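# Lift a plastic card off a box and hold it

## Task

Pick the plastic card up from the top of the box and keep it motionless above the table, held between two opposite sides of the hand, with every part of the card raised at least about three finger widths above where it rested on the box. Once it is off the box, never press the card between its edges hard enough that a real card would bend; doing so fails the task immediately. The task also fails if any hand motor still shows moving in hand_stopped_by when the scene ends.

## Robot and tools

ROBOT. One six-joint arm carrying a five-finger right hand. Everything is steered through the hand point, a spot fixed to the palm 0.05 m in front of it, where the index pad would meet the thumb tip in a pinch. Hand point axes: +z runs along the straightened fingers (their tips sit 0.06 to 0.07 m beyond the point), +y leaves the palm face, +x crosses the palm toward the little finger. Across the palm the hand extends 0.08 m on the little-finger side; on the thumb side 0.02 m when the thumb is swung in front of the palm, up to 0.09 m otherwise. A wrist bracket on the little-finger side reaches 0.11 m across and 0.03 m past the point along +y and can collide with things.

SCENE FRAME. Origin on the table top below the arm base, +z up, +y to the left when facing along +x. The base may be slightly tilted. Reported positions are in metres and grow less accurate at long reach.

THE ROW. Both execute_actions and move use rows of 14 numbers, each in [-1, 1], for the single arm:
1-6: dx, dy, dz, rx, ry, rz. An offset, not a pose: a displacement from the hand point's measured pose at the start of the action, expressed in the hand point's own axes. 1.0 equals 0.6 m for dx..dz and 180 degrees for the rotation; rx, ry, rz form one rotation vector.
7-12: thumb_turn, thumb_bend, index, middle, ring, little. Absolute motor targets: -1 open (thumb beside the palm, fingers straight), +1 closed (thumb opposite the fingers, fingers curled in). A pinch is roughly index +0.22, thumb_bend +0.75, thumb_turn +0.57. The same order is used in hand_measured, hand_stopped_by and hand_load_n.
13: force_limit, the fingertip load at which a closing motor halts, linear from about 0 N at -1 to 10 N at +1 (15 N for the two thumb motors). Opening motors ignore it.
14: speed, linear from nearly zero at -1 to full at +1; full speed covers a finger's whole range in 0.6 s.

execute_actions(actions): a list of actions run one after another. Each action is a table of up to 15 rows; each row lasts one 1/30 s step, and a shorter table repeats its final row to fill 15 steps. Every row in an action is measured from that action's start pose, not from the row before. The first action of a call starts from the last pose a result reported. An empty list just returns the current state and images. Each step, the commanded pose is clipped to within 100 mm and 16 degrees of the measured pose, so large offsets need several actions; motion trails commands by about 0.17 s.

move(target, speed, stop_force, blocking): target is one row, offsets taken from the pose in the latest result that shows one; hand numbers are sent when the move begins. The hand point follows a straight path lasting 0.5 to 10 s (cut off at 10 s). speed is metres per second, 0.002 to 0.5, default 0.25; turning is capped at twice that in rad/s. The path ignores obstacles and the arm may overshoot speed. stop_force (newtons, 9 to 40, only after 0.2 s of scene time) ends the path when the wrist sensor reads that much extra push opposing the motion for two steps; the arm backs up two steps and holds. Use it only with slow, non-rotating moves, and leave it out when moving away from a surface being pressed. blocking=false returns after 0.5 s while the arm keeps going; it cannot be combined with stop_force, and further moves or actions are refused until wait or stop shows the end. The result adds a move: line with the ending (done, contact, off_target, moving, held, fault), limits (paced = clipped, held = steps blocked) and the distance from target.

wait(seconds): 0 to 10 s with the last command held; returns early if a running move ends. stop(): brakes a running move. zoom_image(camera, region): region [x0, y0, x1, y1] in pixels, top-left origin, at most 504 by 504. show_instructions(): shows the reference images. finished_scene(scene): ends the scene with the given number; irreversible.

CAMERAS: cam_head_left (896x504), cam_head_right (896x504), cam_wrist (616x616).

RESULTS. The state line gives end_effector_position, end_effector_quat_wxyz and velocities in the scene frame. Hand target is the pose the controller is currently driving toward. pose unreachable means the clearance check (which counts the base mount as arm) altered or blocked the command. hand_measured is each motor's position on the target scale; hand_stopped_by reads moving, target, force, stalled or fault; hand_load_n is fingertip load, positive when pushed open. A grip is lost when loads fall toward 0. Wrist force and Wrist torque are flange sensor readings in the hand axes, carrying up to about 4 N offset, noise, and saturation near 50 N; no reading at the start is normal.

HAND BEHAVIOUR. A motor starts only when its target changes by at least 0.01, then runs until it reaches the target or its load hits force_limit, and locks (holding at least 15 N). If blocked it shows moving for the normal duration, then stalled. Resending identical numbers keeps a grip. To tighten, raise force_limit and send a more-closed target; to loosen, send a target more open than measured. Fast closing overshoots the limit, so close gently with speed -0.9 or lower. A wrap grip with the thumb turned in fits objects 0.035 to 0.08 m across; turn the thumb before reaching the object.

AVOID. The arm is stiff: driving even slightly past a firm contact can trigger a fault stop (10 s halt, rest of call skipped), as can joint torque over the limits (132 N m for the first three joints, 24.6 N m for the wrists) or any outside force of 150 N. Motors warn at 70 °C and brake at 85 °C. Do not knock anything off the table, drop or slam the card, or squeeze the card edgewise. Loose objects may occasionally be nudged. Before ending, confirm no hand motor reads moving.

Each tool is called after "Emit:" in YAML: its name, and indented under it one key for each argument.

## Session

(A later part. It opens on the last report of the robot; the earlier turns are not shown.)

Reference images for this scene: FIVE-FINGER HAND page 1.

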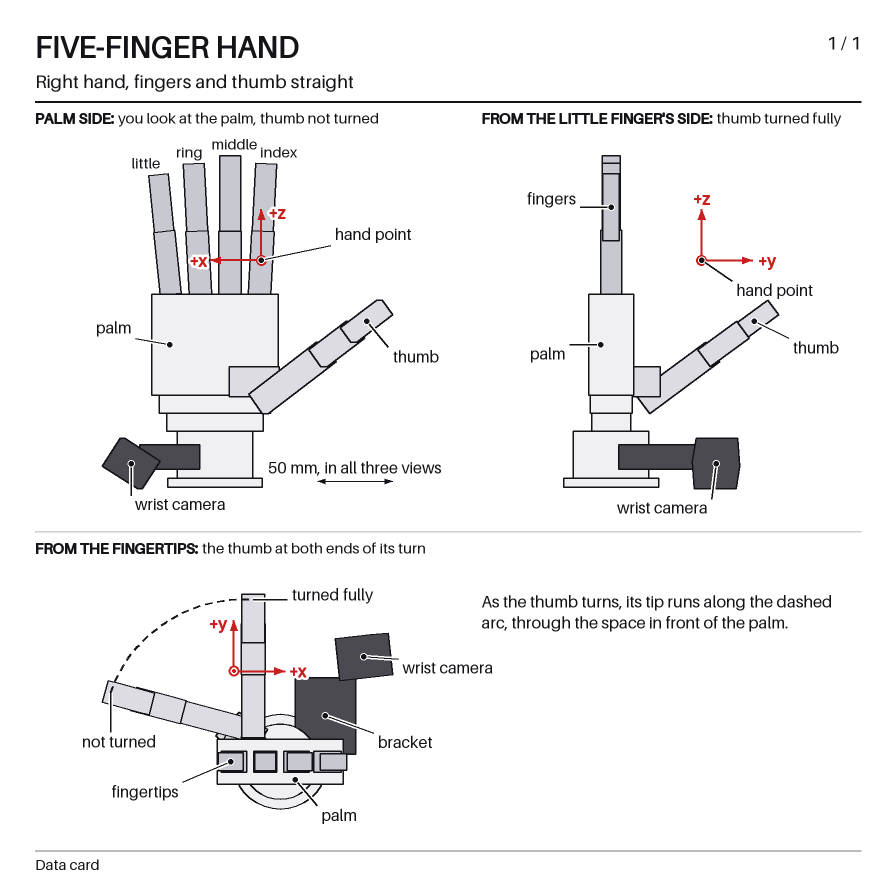

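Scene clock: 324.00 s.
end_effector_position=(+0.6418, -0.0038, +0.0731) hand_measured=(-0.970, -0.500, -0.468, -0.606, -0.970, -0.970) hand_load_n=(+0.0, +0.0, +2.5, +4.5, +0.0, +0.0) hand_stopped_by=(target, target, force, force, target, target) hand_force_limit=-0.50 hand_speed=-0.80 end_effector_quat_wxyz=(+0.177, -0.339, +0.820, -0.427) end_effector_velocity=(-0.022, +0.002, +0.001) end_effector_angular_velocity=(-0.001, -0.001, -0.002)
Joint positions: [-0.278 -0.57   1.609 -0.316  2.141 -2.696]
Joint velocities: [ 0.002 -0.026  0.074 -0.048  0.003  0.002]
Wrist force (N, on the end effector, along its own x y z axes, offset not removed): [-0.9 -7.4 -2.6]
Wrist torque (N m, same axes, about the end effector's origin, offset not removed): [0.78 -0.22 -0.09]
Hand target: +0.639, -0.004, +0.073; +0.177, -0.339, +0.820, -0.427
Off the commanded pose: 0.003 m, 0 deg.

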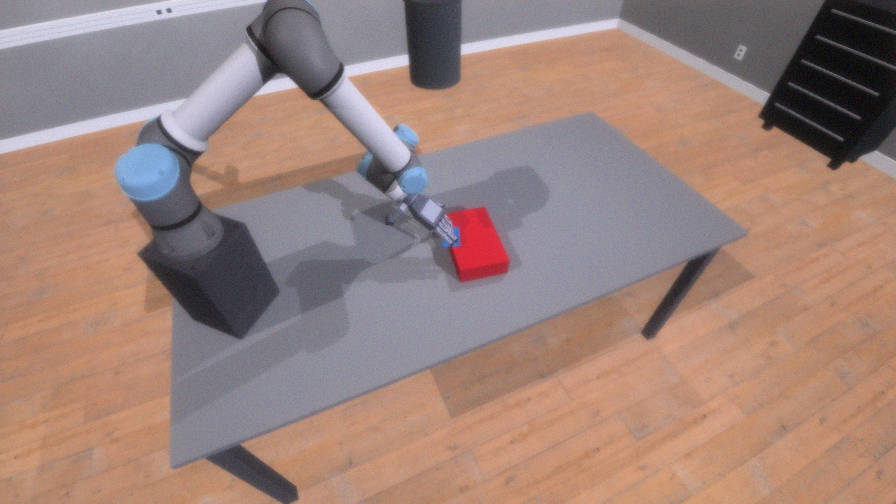

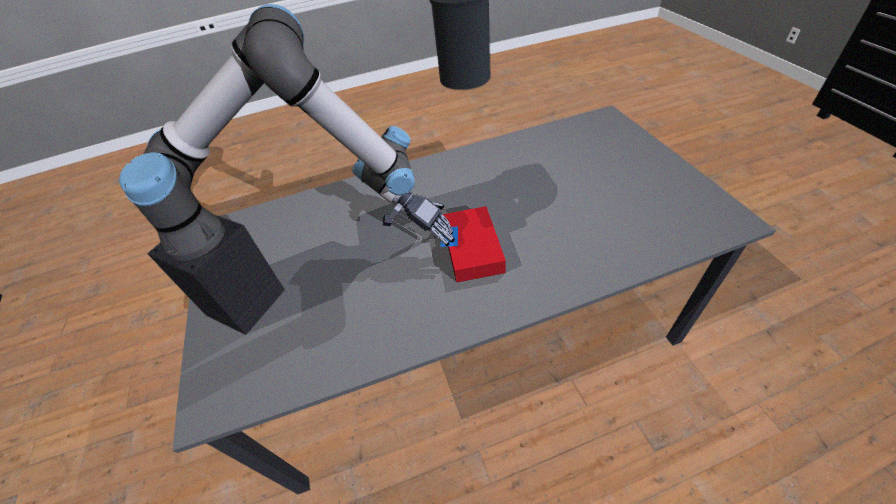

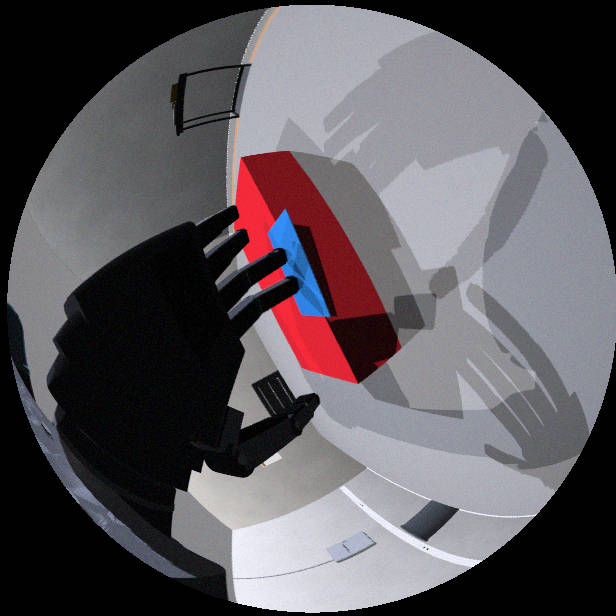

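Emit:
execute_actions:
  actions: []

Emit:
zoom_image:
  camera: "cam_wrist"
  region: [230, 190, 370, 340]

Emit:
zoom_image:
  camera: "cam_head_right"
  region: [425, 205, 485, 265]

Scene clock: 326.90 s.
end_effector_position=(+0.6393, -0.0036, +0.0731) hand_measured=(-0.970, -0.500, -0.468, -0.606, -0.970, -0.970) hand_load_n=(+0.0, +0.0, +2.5, +4.5, +0.0, +0.0) hand_stopped_by=(target, target, force, force, target, target) hand_force_limit=-0.50 hand_speed=-0.80 end_effector_quat_wxyz=(+0.177, -0.339, +0.820, -0.427) end_effector_velocity=(+0.001, -0.001, +0.001) end_effector_angular_velocity=(-0.001, -0.002, -0.000)
Joint positions: [-0.277 -0.572  1.617 -0.322  2.142 -2.696]
Joint velocities: [-0.001 -0.002 -0.    -0.    -0.    -0.001]
Wrist force (N, on the end effector, along its own x y z axes, offset not removed): [-0.4 -8.9 -4.0]
Wrist torque (N m, same axes, about the end effector's origin, offset not removed): [0.65 -0.24 -0.14]
Hand target: +0.639, -0.004, +0.073; +0.177, -0.339, +0.820, -0.427
Off the commanded pose: 0.000 m, 0 deg.

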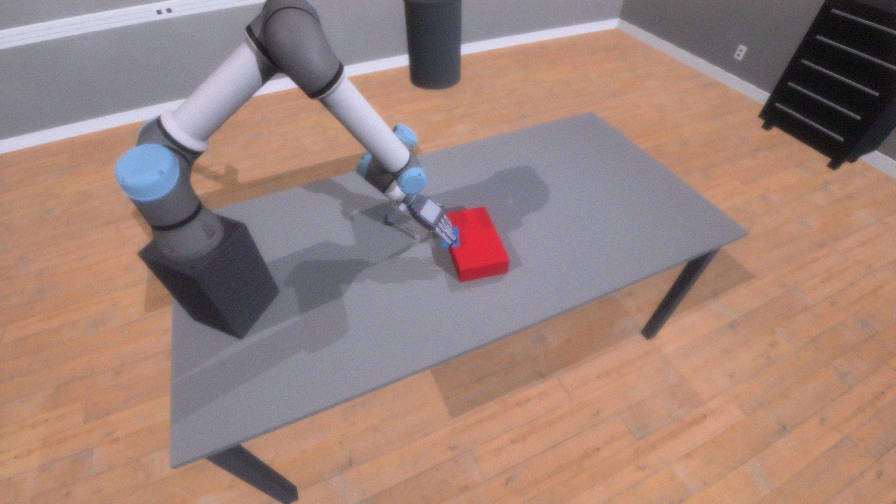

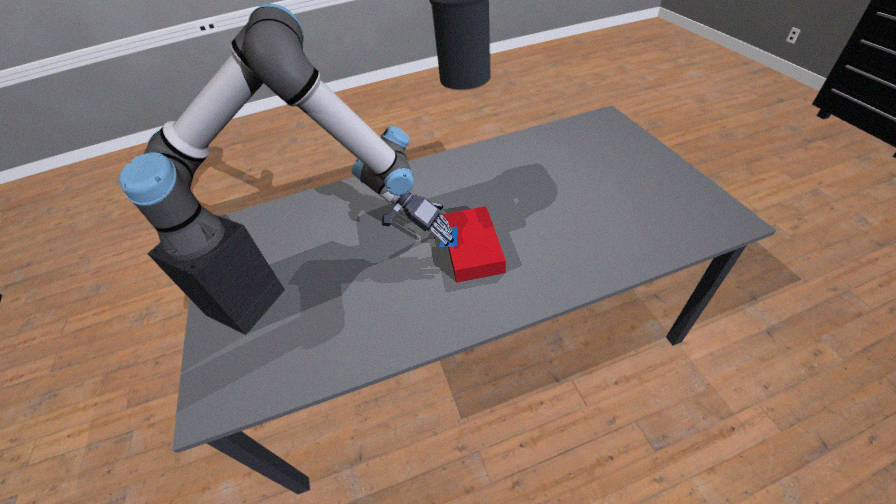

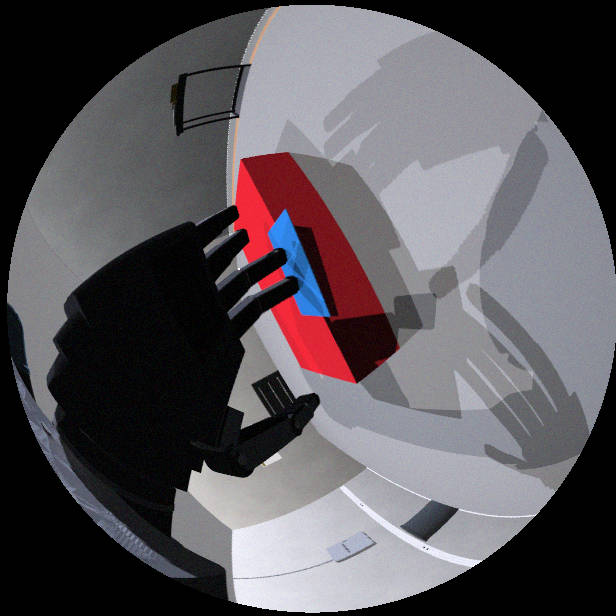

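Region (230, 190, 370, 340) of cam_wrist's 616x616 image, scaled by 3.360, with more detail than that image has; it fills the left 470 columns of this view, and the rest is white.

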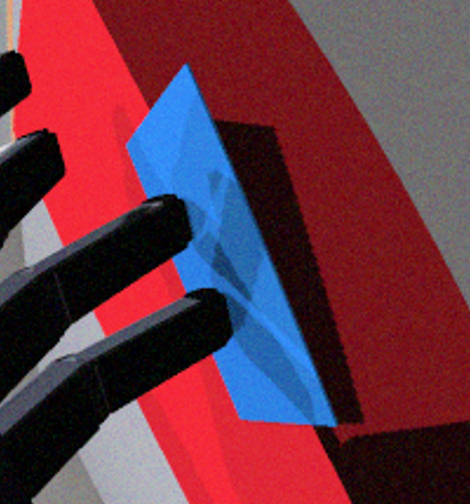

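Region (425, 205, 485, 265) of cam_head_right's 896x504 image, scaled by 8.400, with more detail than that image has.

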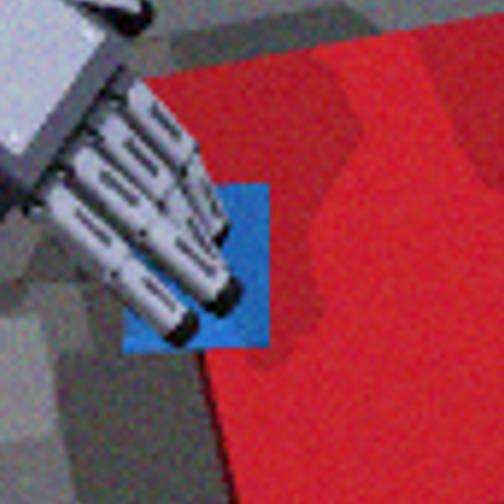

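Emit:
execute_actions:
  actions:
    - [[0,-0.0003,-0.0002,0,0,0,-0.97,-0.5,-0.4,-0.42,-0.97,-0.97,-0.5,-0.8],[0,-0.002,-0.0014,0,0,0,-0.97,-0.5,-0.4,-0.42,-0.97,-0.97,-0.5,-0.8],[0,-0.0059,-0.0041,0,0,0,-0.97,-0.5,-0.4,-0.42,-0.97,-0.97,-0.5,-0.8],[0.0003,-0.0119,-0.0085,0,0,0,-0.97,-0.5,-0.4,-0.42,-0.97,-0.97,-0.5,-0.8],[0.0018,-0.0192,-0.0148,0,0,0,-0.97,-0.5,-0.4,-0.42,-0.97,-0.97,-0.5,-0.8],[0.0052,-0.0267,-0.0226,0,0,0,-0.97,-0.5,-0.4,-0.42,-0.97,-0.97,-0.5,-0.8],[0.0106,-0.0336,-0.0314,0,0,0,-0.97,-0.5,-0.4,-0.42,-0.97,-0.97,-0.5,-0.8],[0.0174,-0.039,-0.0403,0,0,0,-0.97,-0.5,-0.4,-0.42,-0.97,-0.97,-0.5,-0.8],[0.0252,-0.0424,-0.0484,0,0,0,-0.97,-0.5,-0.4,-0.42,-0.97,-0.97,-0.5,-0.8],[0.0329,-0.0436,-0.0549,0,0,0,-0.97,-0.5,-0.4,-0.42,-0.97,-0.97,-0.5,-0.8],[0.0397,-0.0429,-0.0596,0,0,0,-0.97,-0.5,-0.4,-0.42,-0.97,-0.97,-0.5,-0.8],[0.0451,-0.0413,-0.0624,0,0,0,-0.97,-0.5,-0.4,-0.42,-0.97,-0.97,-0.5,-0.8],[0.0485,-0.0401,-0.0641,0,0,0,0.57,0.75,-0.25,1,1,1,-0.3,0.6],[0.05,-0.0396,-0.0649,0,0,0,0.57,0.75,-0.25,1,1,1,-0.3,0.6],[0.0503,-0.0395,-0.065,0,0,0,0.57,0.75,-0.25,1,1,1,-0.3,0.6]]

Scene clock: 359.00 s.
end_effector_position=(+0.6141, -0.0097, +0.1103) hand_measured=(-0.970, -0.500, -0.468, -0.606, -0.970, -0.970) hand_load_n=(+0.0, +0.0, +0.0, +0.0, +0.0, +0.0) hand_stopped_by=(moving, moving, moving, moving, moving, moving) hand_force_limit=-0.30 hand_speed=0.60 end_effector_quat_wxyz=(+0.176, -0.338, +0.820, -0.427) end_effector_velocity=(-0.087, -0.019, +0.042) end_effector_angular_velocity=(+0.001, +0.005, +0.002)
Joint positions: [-0.293 -0.681  1.727 -0.328  2.131 -2.707]
Joint velocities: [-0.059 -0.201  0.32  -0.137 -0.046 -0.046]
Wrist force (N, on the end effector, along its own x y z axes, offset not removed): [1.8 0.6 1.0]
Wrist torque (N m, same axes, about the end effector's origin, offset not removed): [-0.06 -0.27 0.02]
Hand target: +0.605, -0.012, +0.114; +0.176, -0.339, +0.820, -0.427
Off the commanded pose: 0.010 m, 0 deg.

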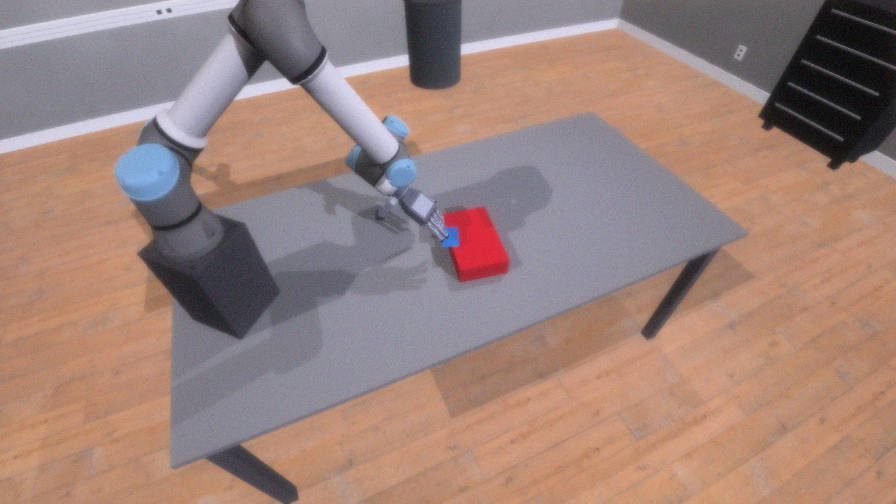

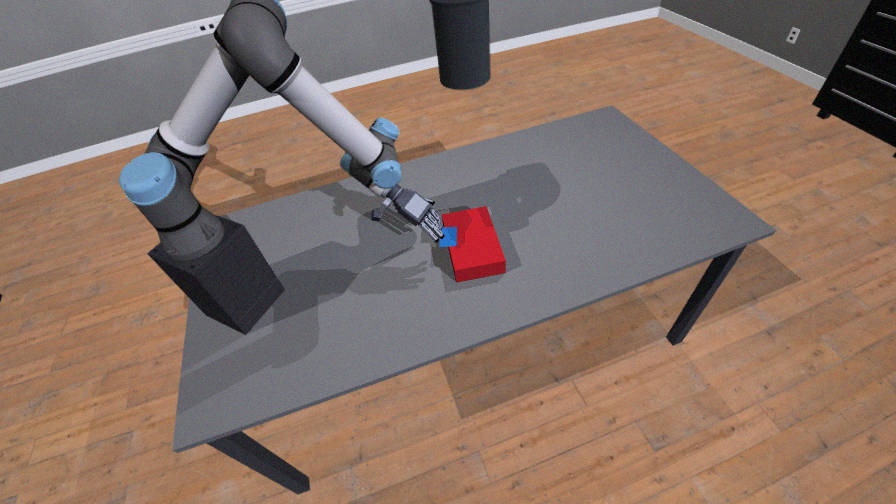

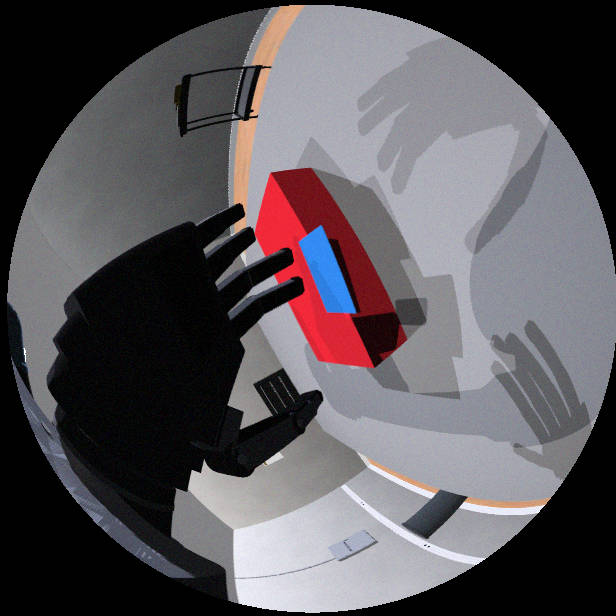

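Emit:
move:
  target: [0.0794, 0.0286, 0.0908, -0.1591, 0.341, 0.6552, 0.57, 0.75, -0.25, 1, 1, 1, -0.3, 0.6]
  speed: 0.5

Emit:
zoom_image:
  camera: "cam_wrist"
  region: [250, 180, 460, 390]

Emit:
zoom_image:
  camera: "cam_head_right"
  region: [380, 170, 500, 290]

Scene clock: 370.30 s.
end_effector_position=(+0.6047, -0.0678, +0.0650) hand_measured=(+0.570, +0.750, -0.250, +1.000, +1.000, +1.000) hand_load_n=(+0.0, +0.0, +0.0, +0.0, +0.0, +0.0) hand_stopped_by=(target, target, target, target, target, target) hand_force_limit=-0.30 hand_speed=0.60 end_effector_quat_wxyz=(+0.000, +0.676, +0.736, +0.001) end_effector_velocity=(+0.000, +0.000, -0.000) end_effector_angular_velocity=(+0.005, -0.002, -0.008)
Joint positions: [-0.525 -0.436  1.345  0.643  1.579 -0.41 ]
Joint velocities: [-0.001  0.     0.001 -0.002 -0.005  0.007]
Wrist force (N, on the end effector, along its own x y z axes, offset not removed): [0.1 -0.6 -0.8]
Wrist torque (N m, same axes, about the end effector's origin, offset not removed): [-0.03 0.01 -0.11]
Hand target: +0.605, -0.068, +0.065; +0.000, +0.677, +0.736, +0.001
Off the commanded pose: 0.000 m, 0 deg.
move: done

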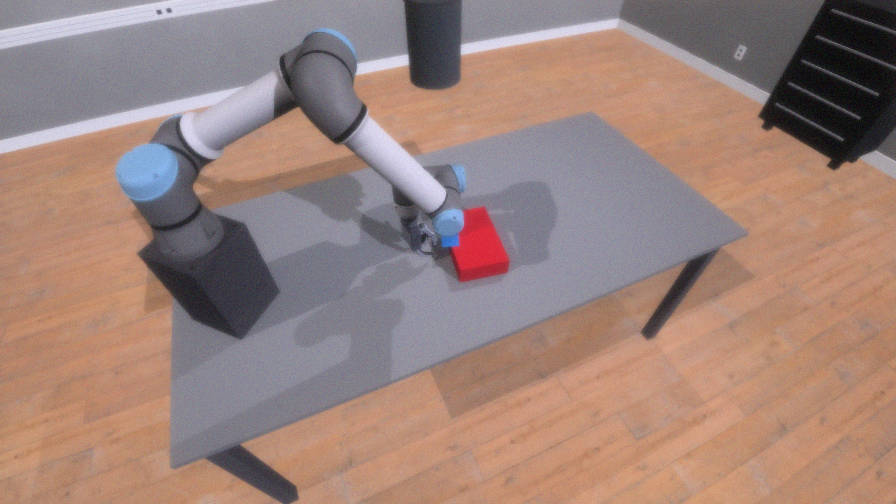

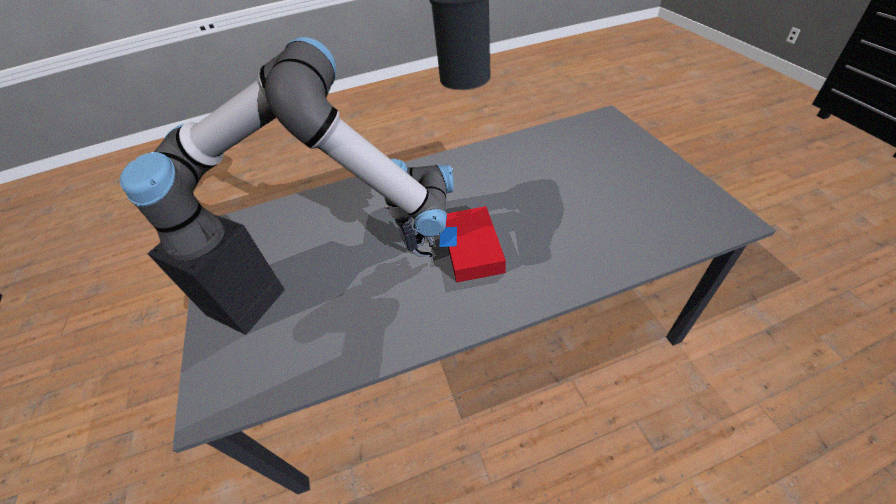

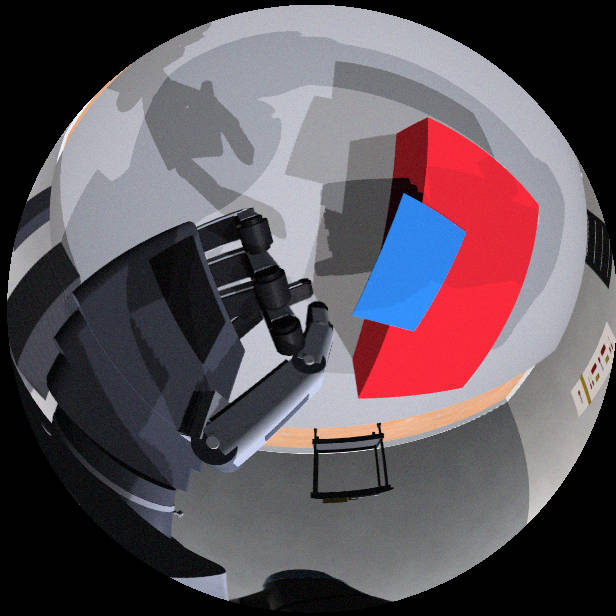

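Region (250, 180, 460, 390) of cam_wrist's 616x616 image, scaled by 2.400, with more detail than that image has.

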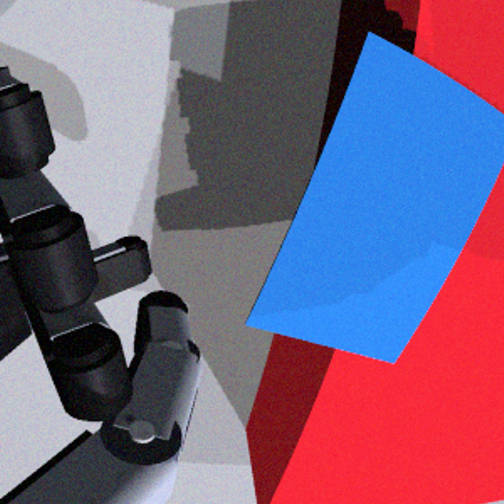

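Region (380, 170, 500, 290) of cam_head_right's 896x504 image, scaled by 4.200, with more detail than that image has.

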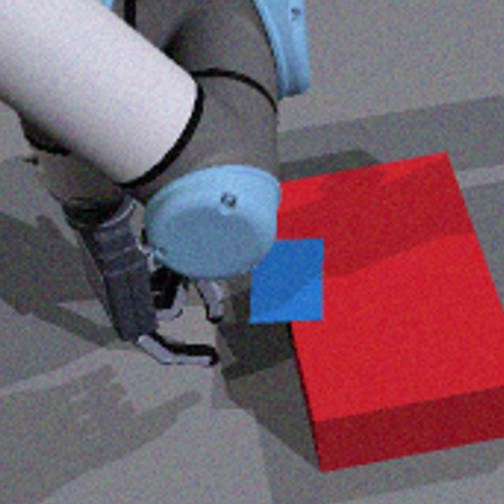

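Emit:
execute_actions:
  actions:
    - [[-0.0002,0.0015,-0.0005,0,0,0,0.57,0.75,-0.25,1,1,1,-0.3,0.6],[-0.0004,0.004,-0.0012,0,0,0,0.57,0.75,-0.25,1,1,1,-0.3,0.6],[-0.0008,0.0078,-0.002,0,0,0,0.57,0.75,-0.25,1,1,1,-0.3,0.6],[-0.0013,0.0125,-0.0025,0,0,0,0.57,0.75,-0.25,1,1,1,-0.3,0.6],[-0.0018,0.0177,-0.0025,0,0,0,0.57,0.75,-0.25,1,1,1,-0.3,0.6],[-0.0024,0.0231,-0.0025,0,0,0,0.57,0.75,-0.25,1,1,1,-0.3,0.6],[-0.003,0.0287,-0.0025,0,0,0,0.57,0.75,-0.25,1,1,1,-0.3,0.6],[-0.0035,0.0343,-0.0025,0,0,0,0.57,0.75,-0.25,1,1,1,-0.3,0.6],[-0.0041,0.0399,-0.0025,0,0,0,0.57,0.75,-0.25,1,1,1,-0.3,0.6],[-0.0047,0.0453,-0.0025,0,0,0,0.57,0.75,-0.25,1,1,1,-0.3,0.6],[-0.0052,0.0505,-0.0025,0,0,0,0.57,0.75,-0.25,1,1,1,-0.3,0.6],[-0.0057,0.0552,-0.0025,0,0,0,0.57,0.75,-0.25,1,1,1,-0.3,0.6],[-0.0061,0.059,-0.0025,0,0,0,0.57,0.75,-0.25,1,1,1,-0.3,0.6],[-0.0064,0.0618,-0.0025,0,0,0,0.57,0.75,-0.25,1,1,1,-0.3,0.6],[-0.0066,0.0635,-0.0025,0,0,0,0.57,0.75,-0.25,1,1,1,-0.3,0.6]]

Scene clock: 397.33 s.
end_effector_position=(+0.6343, -0.0682, +0.0666) hand_measured=(+0.570, +0.750, -0.250, +1.000, +1.000, +1.000) hand_load_n=(+0.0, +0.0, +0.0, +0.0, +0.0, +0.0) hand_stopped_by=(target, target, target, target, target, target) hand_force_limit=-0.30 hand_speed=0.60 end_effector_quat_wxyz=(+0.001, +0.676, +0.737, +0.001) end_effector_velocity=(+0.075, -0.002, +0.001) end_effector_angular_velocity=(-0.002, -0.004, +0.001)
Joint positions: [-0.509 -0.393  1.227  0.717  1.578 -0.394]
Joint velocities: [ 0.037  0.123 -0.315  0.188  0.002  0.037]
Wrist force (N, on the end effector, along its own x y z axes, offset not removed): [0.9 0.1 0.4]
Wrist torque (N m, same axes, about the end effector's origin, offset not removed): [-0.07 -0.22 -0.03]
Hand target: +0.643, -0.068, +0.067; +0.001, +0.676, +0.737, +0.001
Off the commanded pose: 0.009 m, 0 deg.

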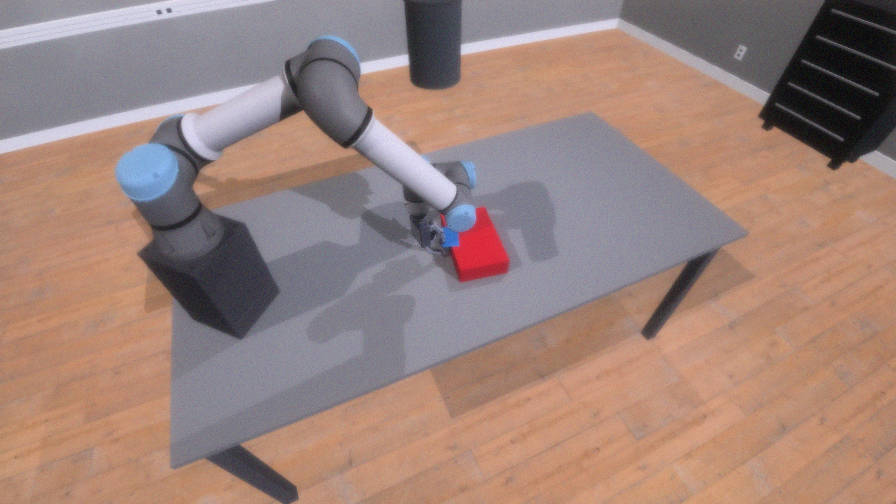

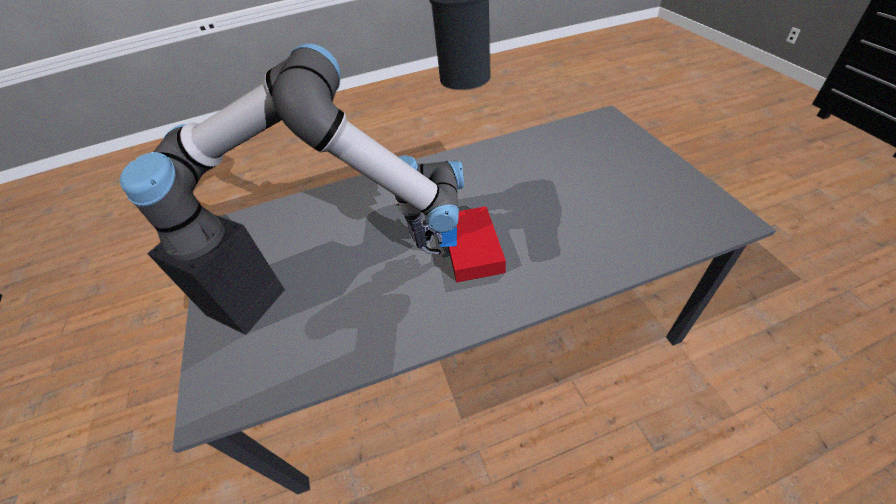

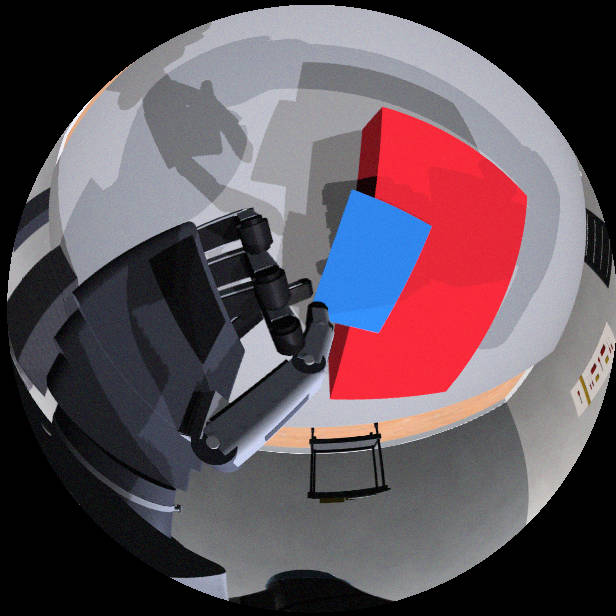

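Emit:
execute_actions:
  actions: []

Emit:
zoom_image:
  camera: "cam_wrist"
  region: [250, 180, 460, 390]

Emit:
zoom_image:
  camera: "cam_head_left"
  region: [400, 190, 500, 290]

Scene clock: 403.07 s.
end_effector_position=(+0.6426, -0.0685, +0.0668) hand_measured=(+0.570, +0.750, -0.250, +1.000, +1.000, +1.000) hand_load_n=(+0.0, +0.0, +0.0, +0.0, +0.0, +0.0) hand_stopped_by=(target, target, target, target, target, target) hand_force_limit=-0.30 hand_speed=0.60 end_effector_quat_wxyz=(+0.001, +0.676, +0.737, +0.001) end_effector_velocity=(-0.000, -0.000, -0.001) end_effector_angular_velocity=(+0.000, -0.000, -0.001)
Joint positions: [-0.505 -0.379  1.191  0.739  1.579 -0.39 ]
Joint velocities: [-0.001  0.001  0.    -0.001 -0.     0.001]
Wrist force (N, on the end effector, along its own x y z axes, offset not removed): [0.3 1.5 0.4]
Wrist torque (N m, same axes, about the end effector's origin, offset not removed): [0.20 -0.19 -0.03]
Hand target: +0.643, -0.068, +0.067; +0.001, +0.676, +0.737, +0.001
Off the commanded pose: 0.000 m, 0 deg.

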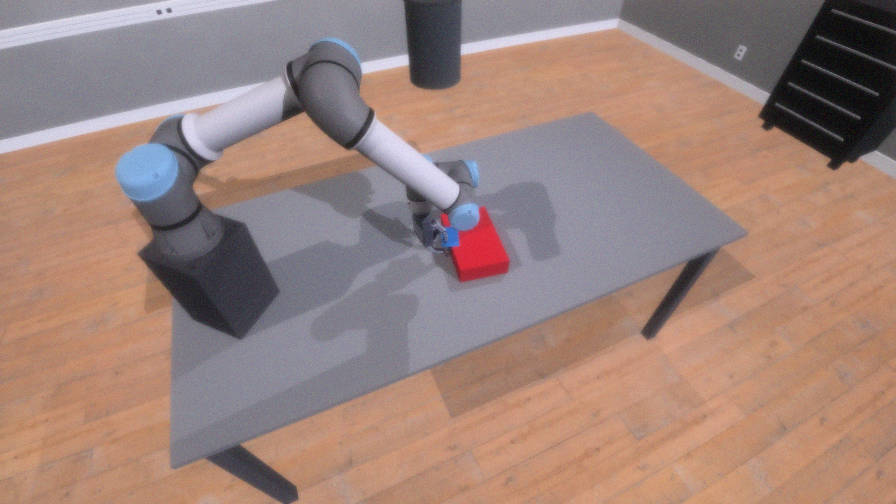

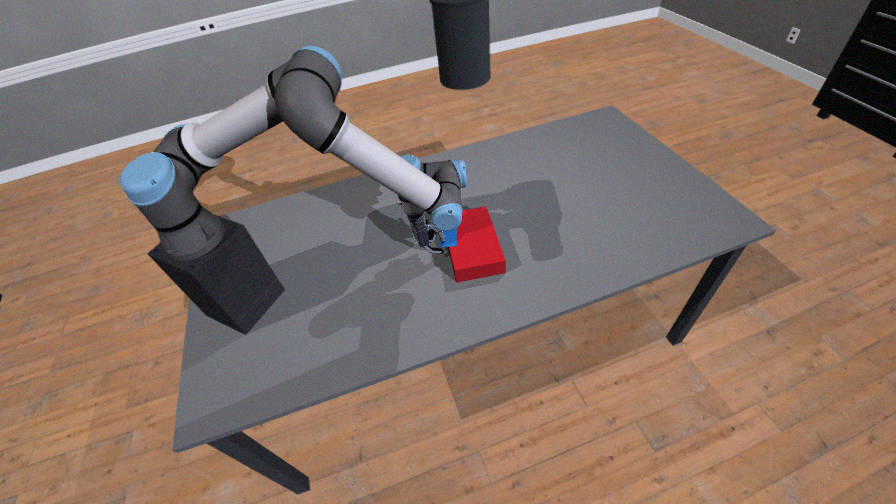

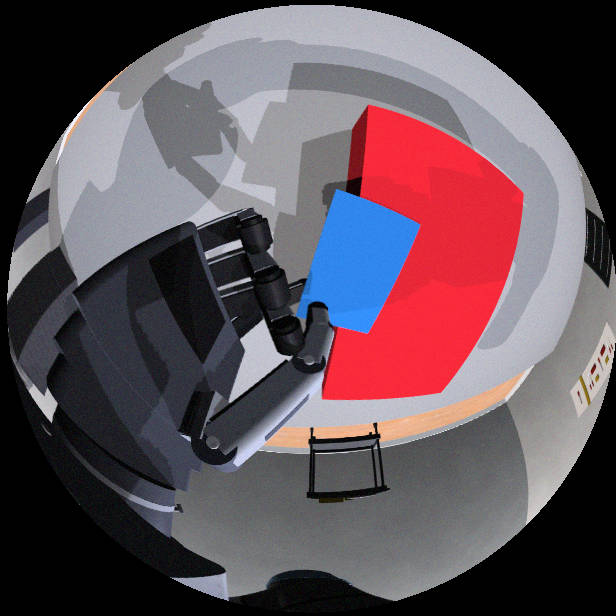

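Region (250, 180, 460, 390) of cam_wrist's 616x616 image, scaled by 2.400, with more detail than that image has.

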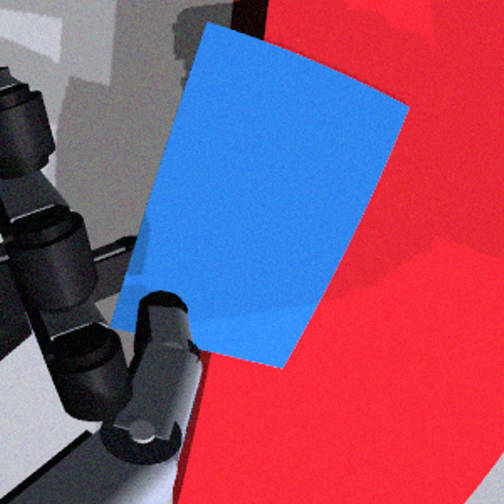

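Region (400, 190, 500, 290) of cam_head_left's 896x504 image, scaled by 5.040, with more detail than that image has.

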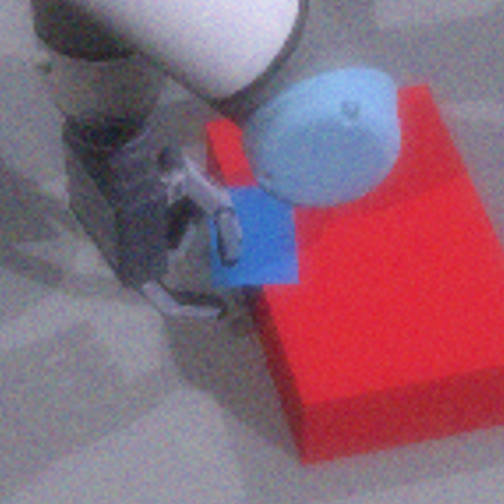

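Emit:
execute_actions:
  actions:
    - [[0,0.0005,0.0008,0,0,0,0.57,0.75,0.4,1,1,1,-0.1,-0.45],[0,0.001,0.0016,0,0,0,0.57,0.75,0.4,1,1,1,-0.1,-0.45],[0,0.0015,0.0024,0,0,0,0.57,0.75,0.4,1,1,1,-0.1,-0.45],[0,0.002,0.0032,0,0,0,0.57,0.75,0.4,1,1,1,-0.1,-0.45],[0,0.0025,0.004,0,0,0,0.57,0.75,0.4,1,1,1,-0.1,-0.45],[0,0.003,0.0048,0,0,0,0.57,0.75,0.4,1,1,1,-0.1,-0.45],[0,0.0033,0.0055,0,0,0,0.57,0.75,0.4,1,1,1,-0.1,-0.45],[0,0.0033,0.0055,0,0,0,0.57,0.75,0.4,1,1,1,-0.1,-0.45],[0,0.0033,0.0055,0,0,0,0.57,0.75,0.4,1,1,1,-0.1,-0.45],[0,0.0033,0.0055,0,0,0,0.57,0.75,0.4,1,1,1,-0.1,-0.75]]

Emit:
wait:
  seconds: 0.5

Emit:
zoom_image:
  camera: "cam_wrist"
  region: [250, 180, 460, 390]

Emit:
zoom_image:
  camera: "cam_head_left"
  region: [400, 190, 500, 290]

Scene clock: 412.67 s.
end_effector_position=(+0.6445, -0.0683, +0.0636) hand_measured=(+0.570, +0.750, +0.032, +1.000, +1.000, +1.000) hand_load_n=(+0.0, +0.0, +0.0, +0.0, +0.0, +0.0) hand_stopped_by=(target, target, moving, target, target, target) hand_force_limit=-0.10 hand_speed=-0.75 end_effector_quat_wxyz=(+0.001, +0.676, +0.737, +0.001) end_effector_velocity=(-0.000, -0.000, -0.003) end_effector_angular_velocity=(+0.000, +0.002, -0.000)
Joint positions: [-0.504 -0.369  1.179  0.741  1.579 -0.389]
Joint velocities: [-0.001  0.006 -0.004 -0.     0.    -0.001]
Wrist force (N, on the end effector, along its own x y z axes, offset not removed): [0.8 1.1 1.1]
Wrist torque (N m, same axes, about the end effector's origin, offset not removed): [0.17 -0.22 0.05]
Hand target: +0.645, -0.068, +0.063; +0.001, +0.676, +0.737, +0.001
Off the commanded pose: 0.000 m, 0 deg.

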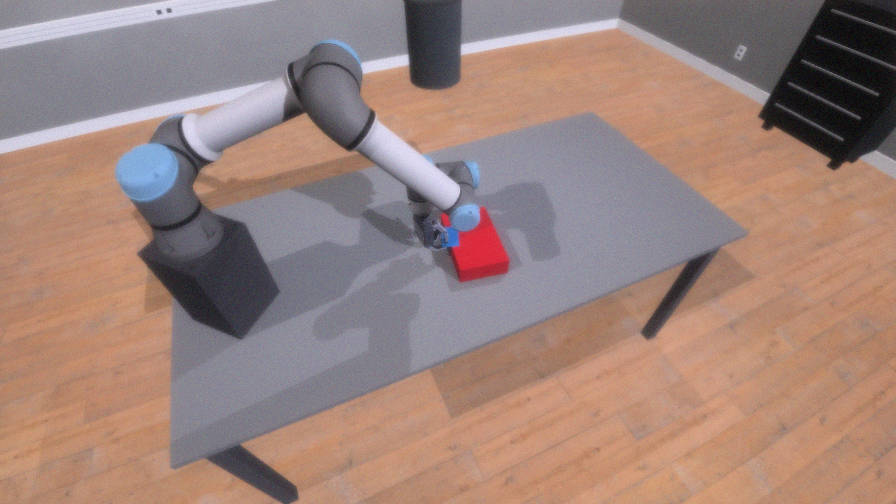

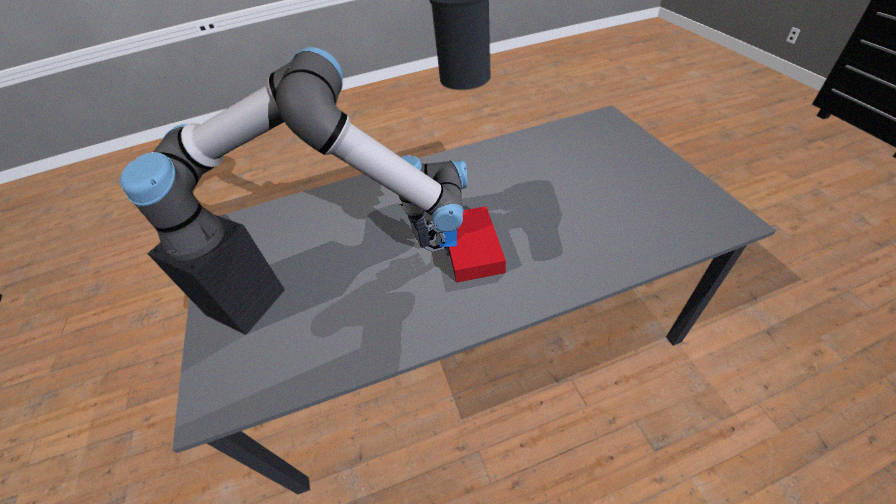

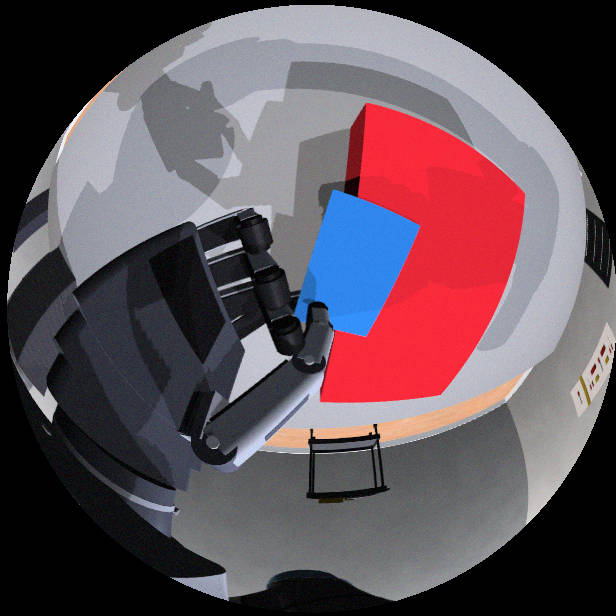

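Scene clock: 413.17 s.
end_effector_position=(+0.6446, -0.0683, +0.0635) hand_measured=(+0.570, +0.750, +0.224, +1.000, +1.000, +1.000) hand_load_n=(-0.5, +0.5, +9.0, +0.0, +0.0, +0.0) hand_stopped_by=(target, target, force, target, target, target) hand_force_limit=-0.10 hand_speed=-0.75 end_effector_quat_wxyz=(+0.001, +0.676, +0.737, +0.001) end_effector_velocity=(+0.000, -0.001, +0.000) end_effector_angular_velocity=(-0.001, -0.001, -0.000)
Joint positions: [-0.503 -0.369  1.179  0.741  1.579 -0.389]
Joint velocities: [-0.001 -0.    -0.    -0.     0.    -0.001]
Wrist force (N, on the end effector, along its own x y z axes, offset not removed): [-1.1 -0.3 1.5]
Wrist torque (N m, same axes, about the end effector's origin, offset not removed): [-0.18 0.01 -0.19]
Hand target: +0.645, -0.068, +0.063; +0.001, +0.676, +0.737, +0.001
Off the commanded pose: 0.000 m, 0 deg.
wait: 0.50 s; no rest

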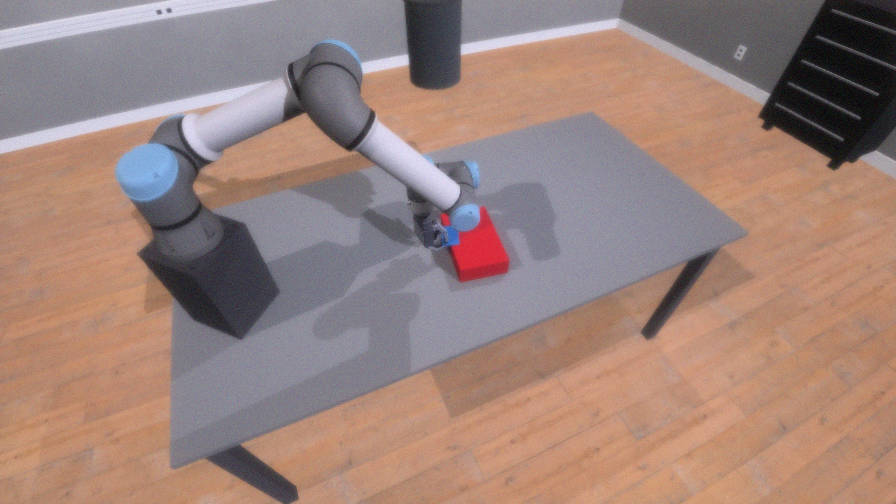

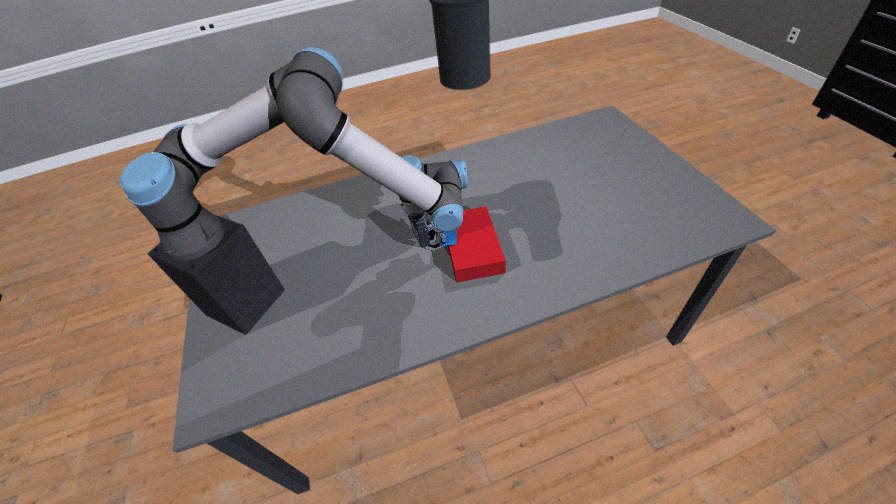

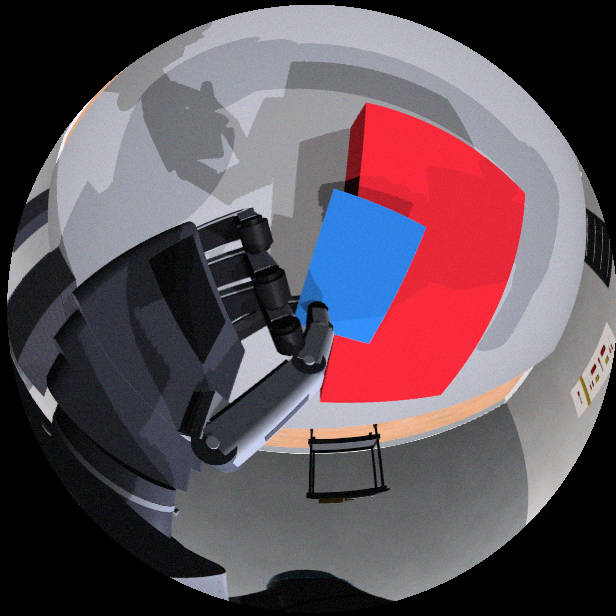

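Region (250, 180, 460, 390) of cam_wrist's 616x616 image, scaled by 2.400, with more detail than that image has.

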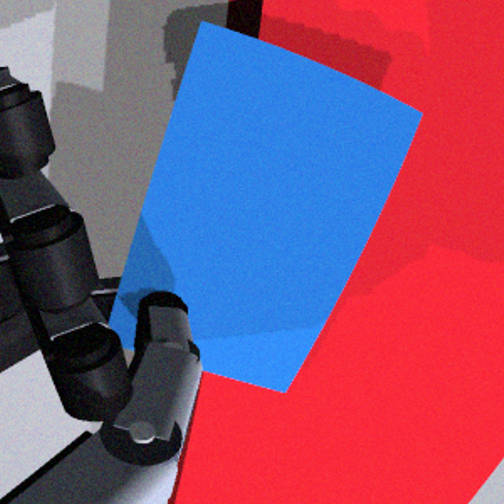

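Region (400, 190, 500, 290) of cam_head_left's 896x504 image, scaled by 5.040, with more detail than that image has.

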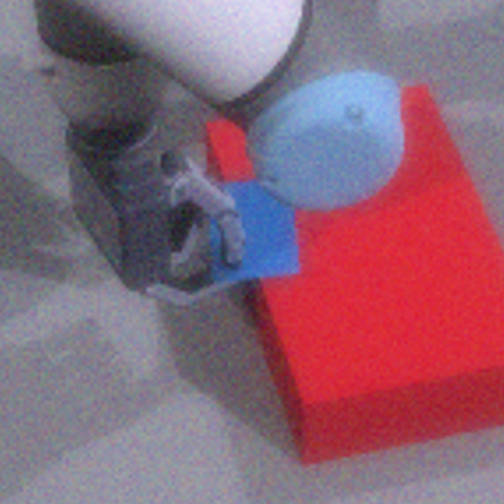

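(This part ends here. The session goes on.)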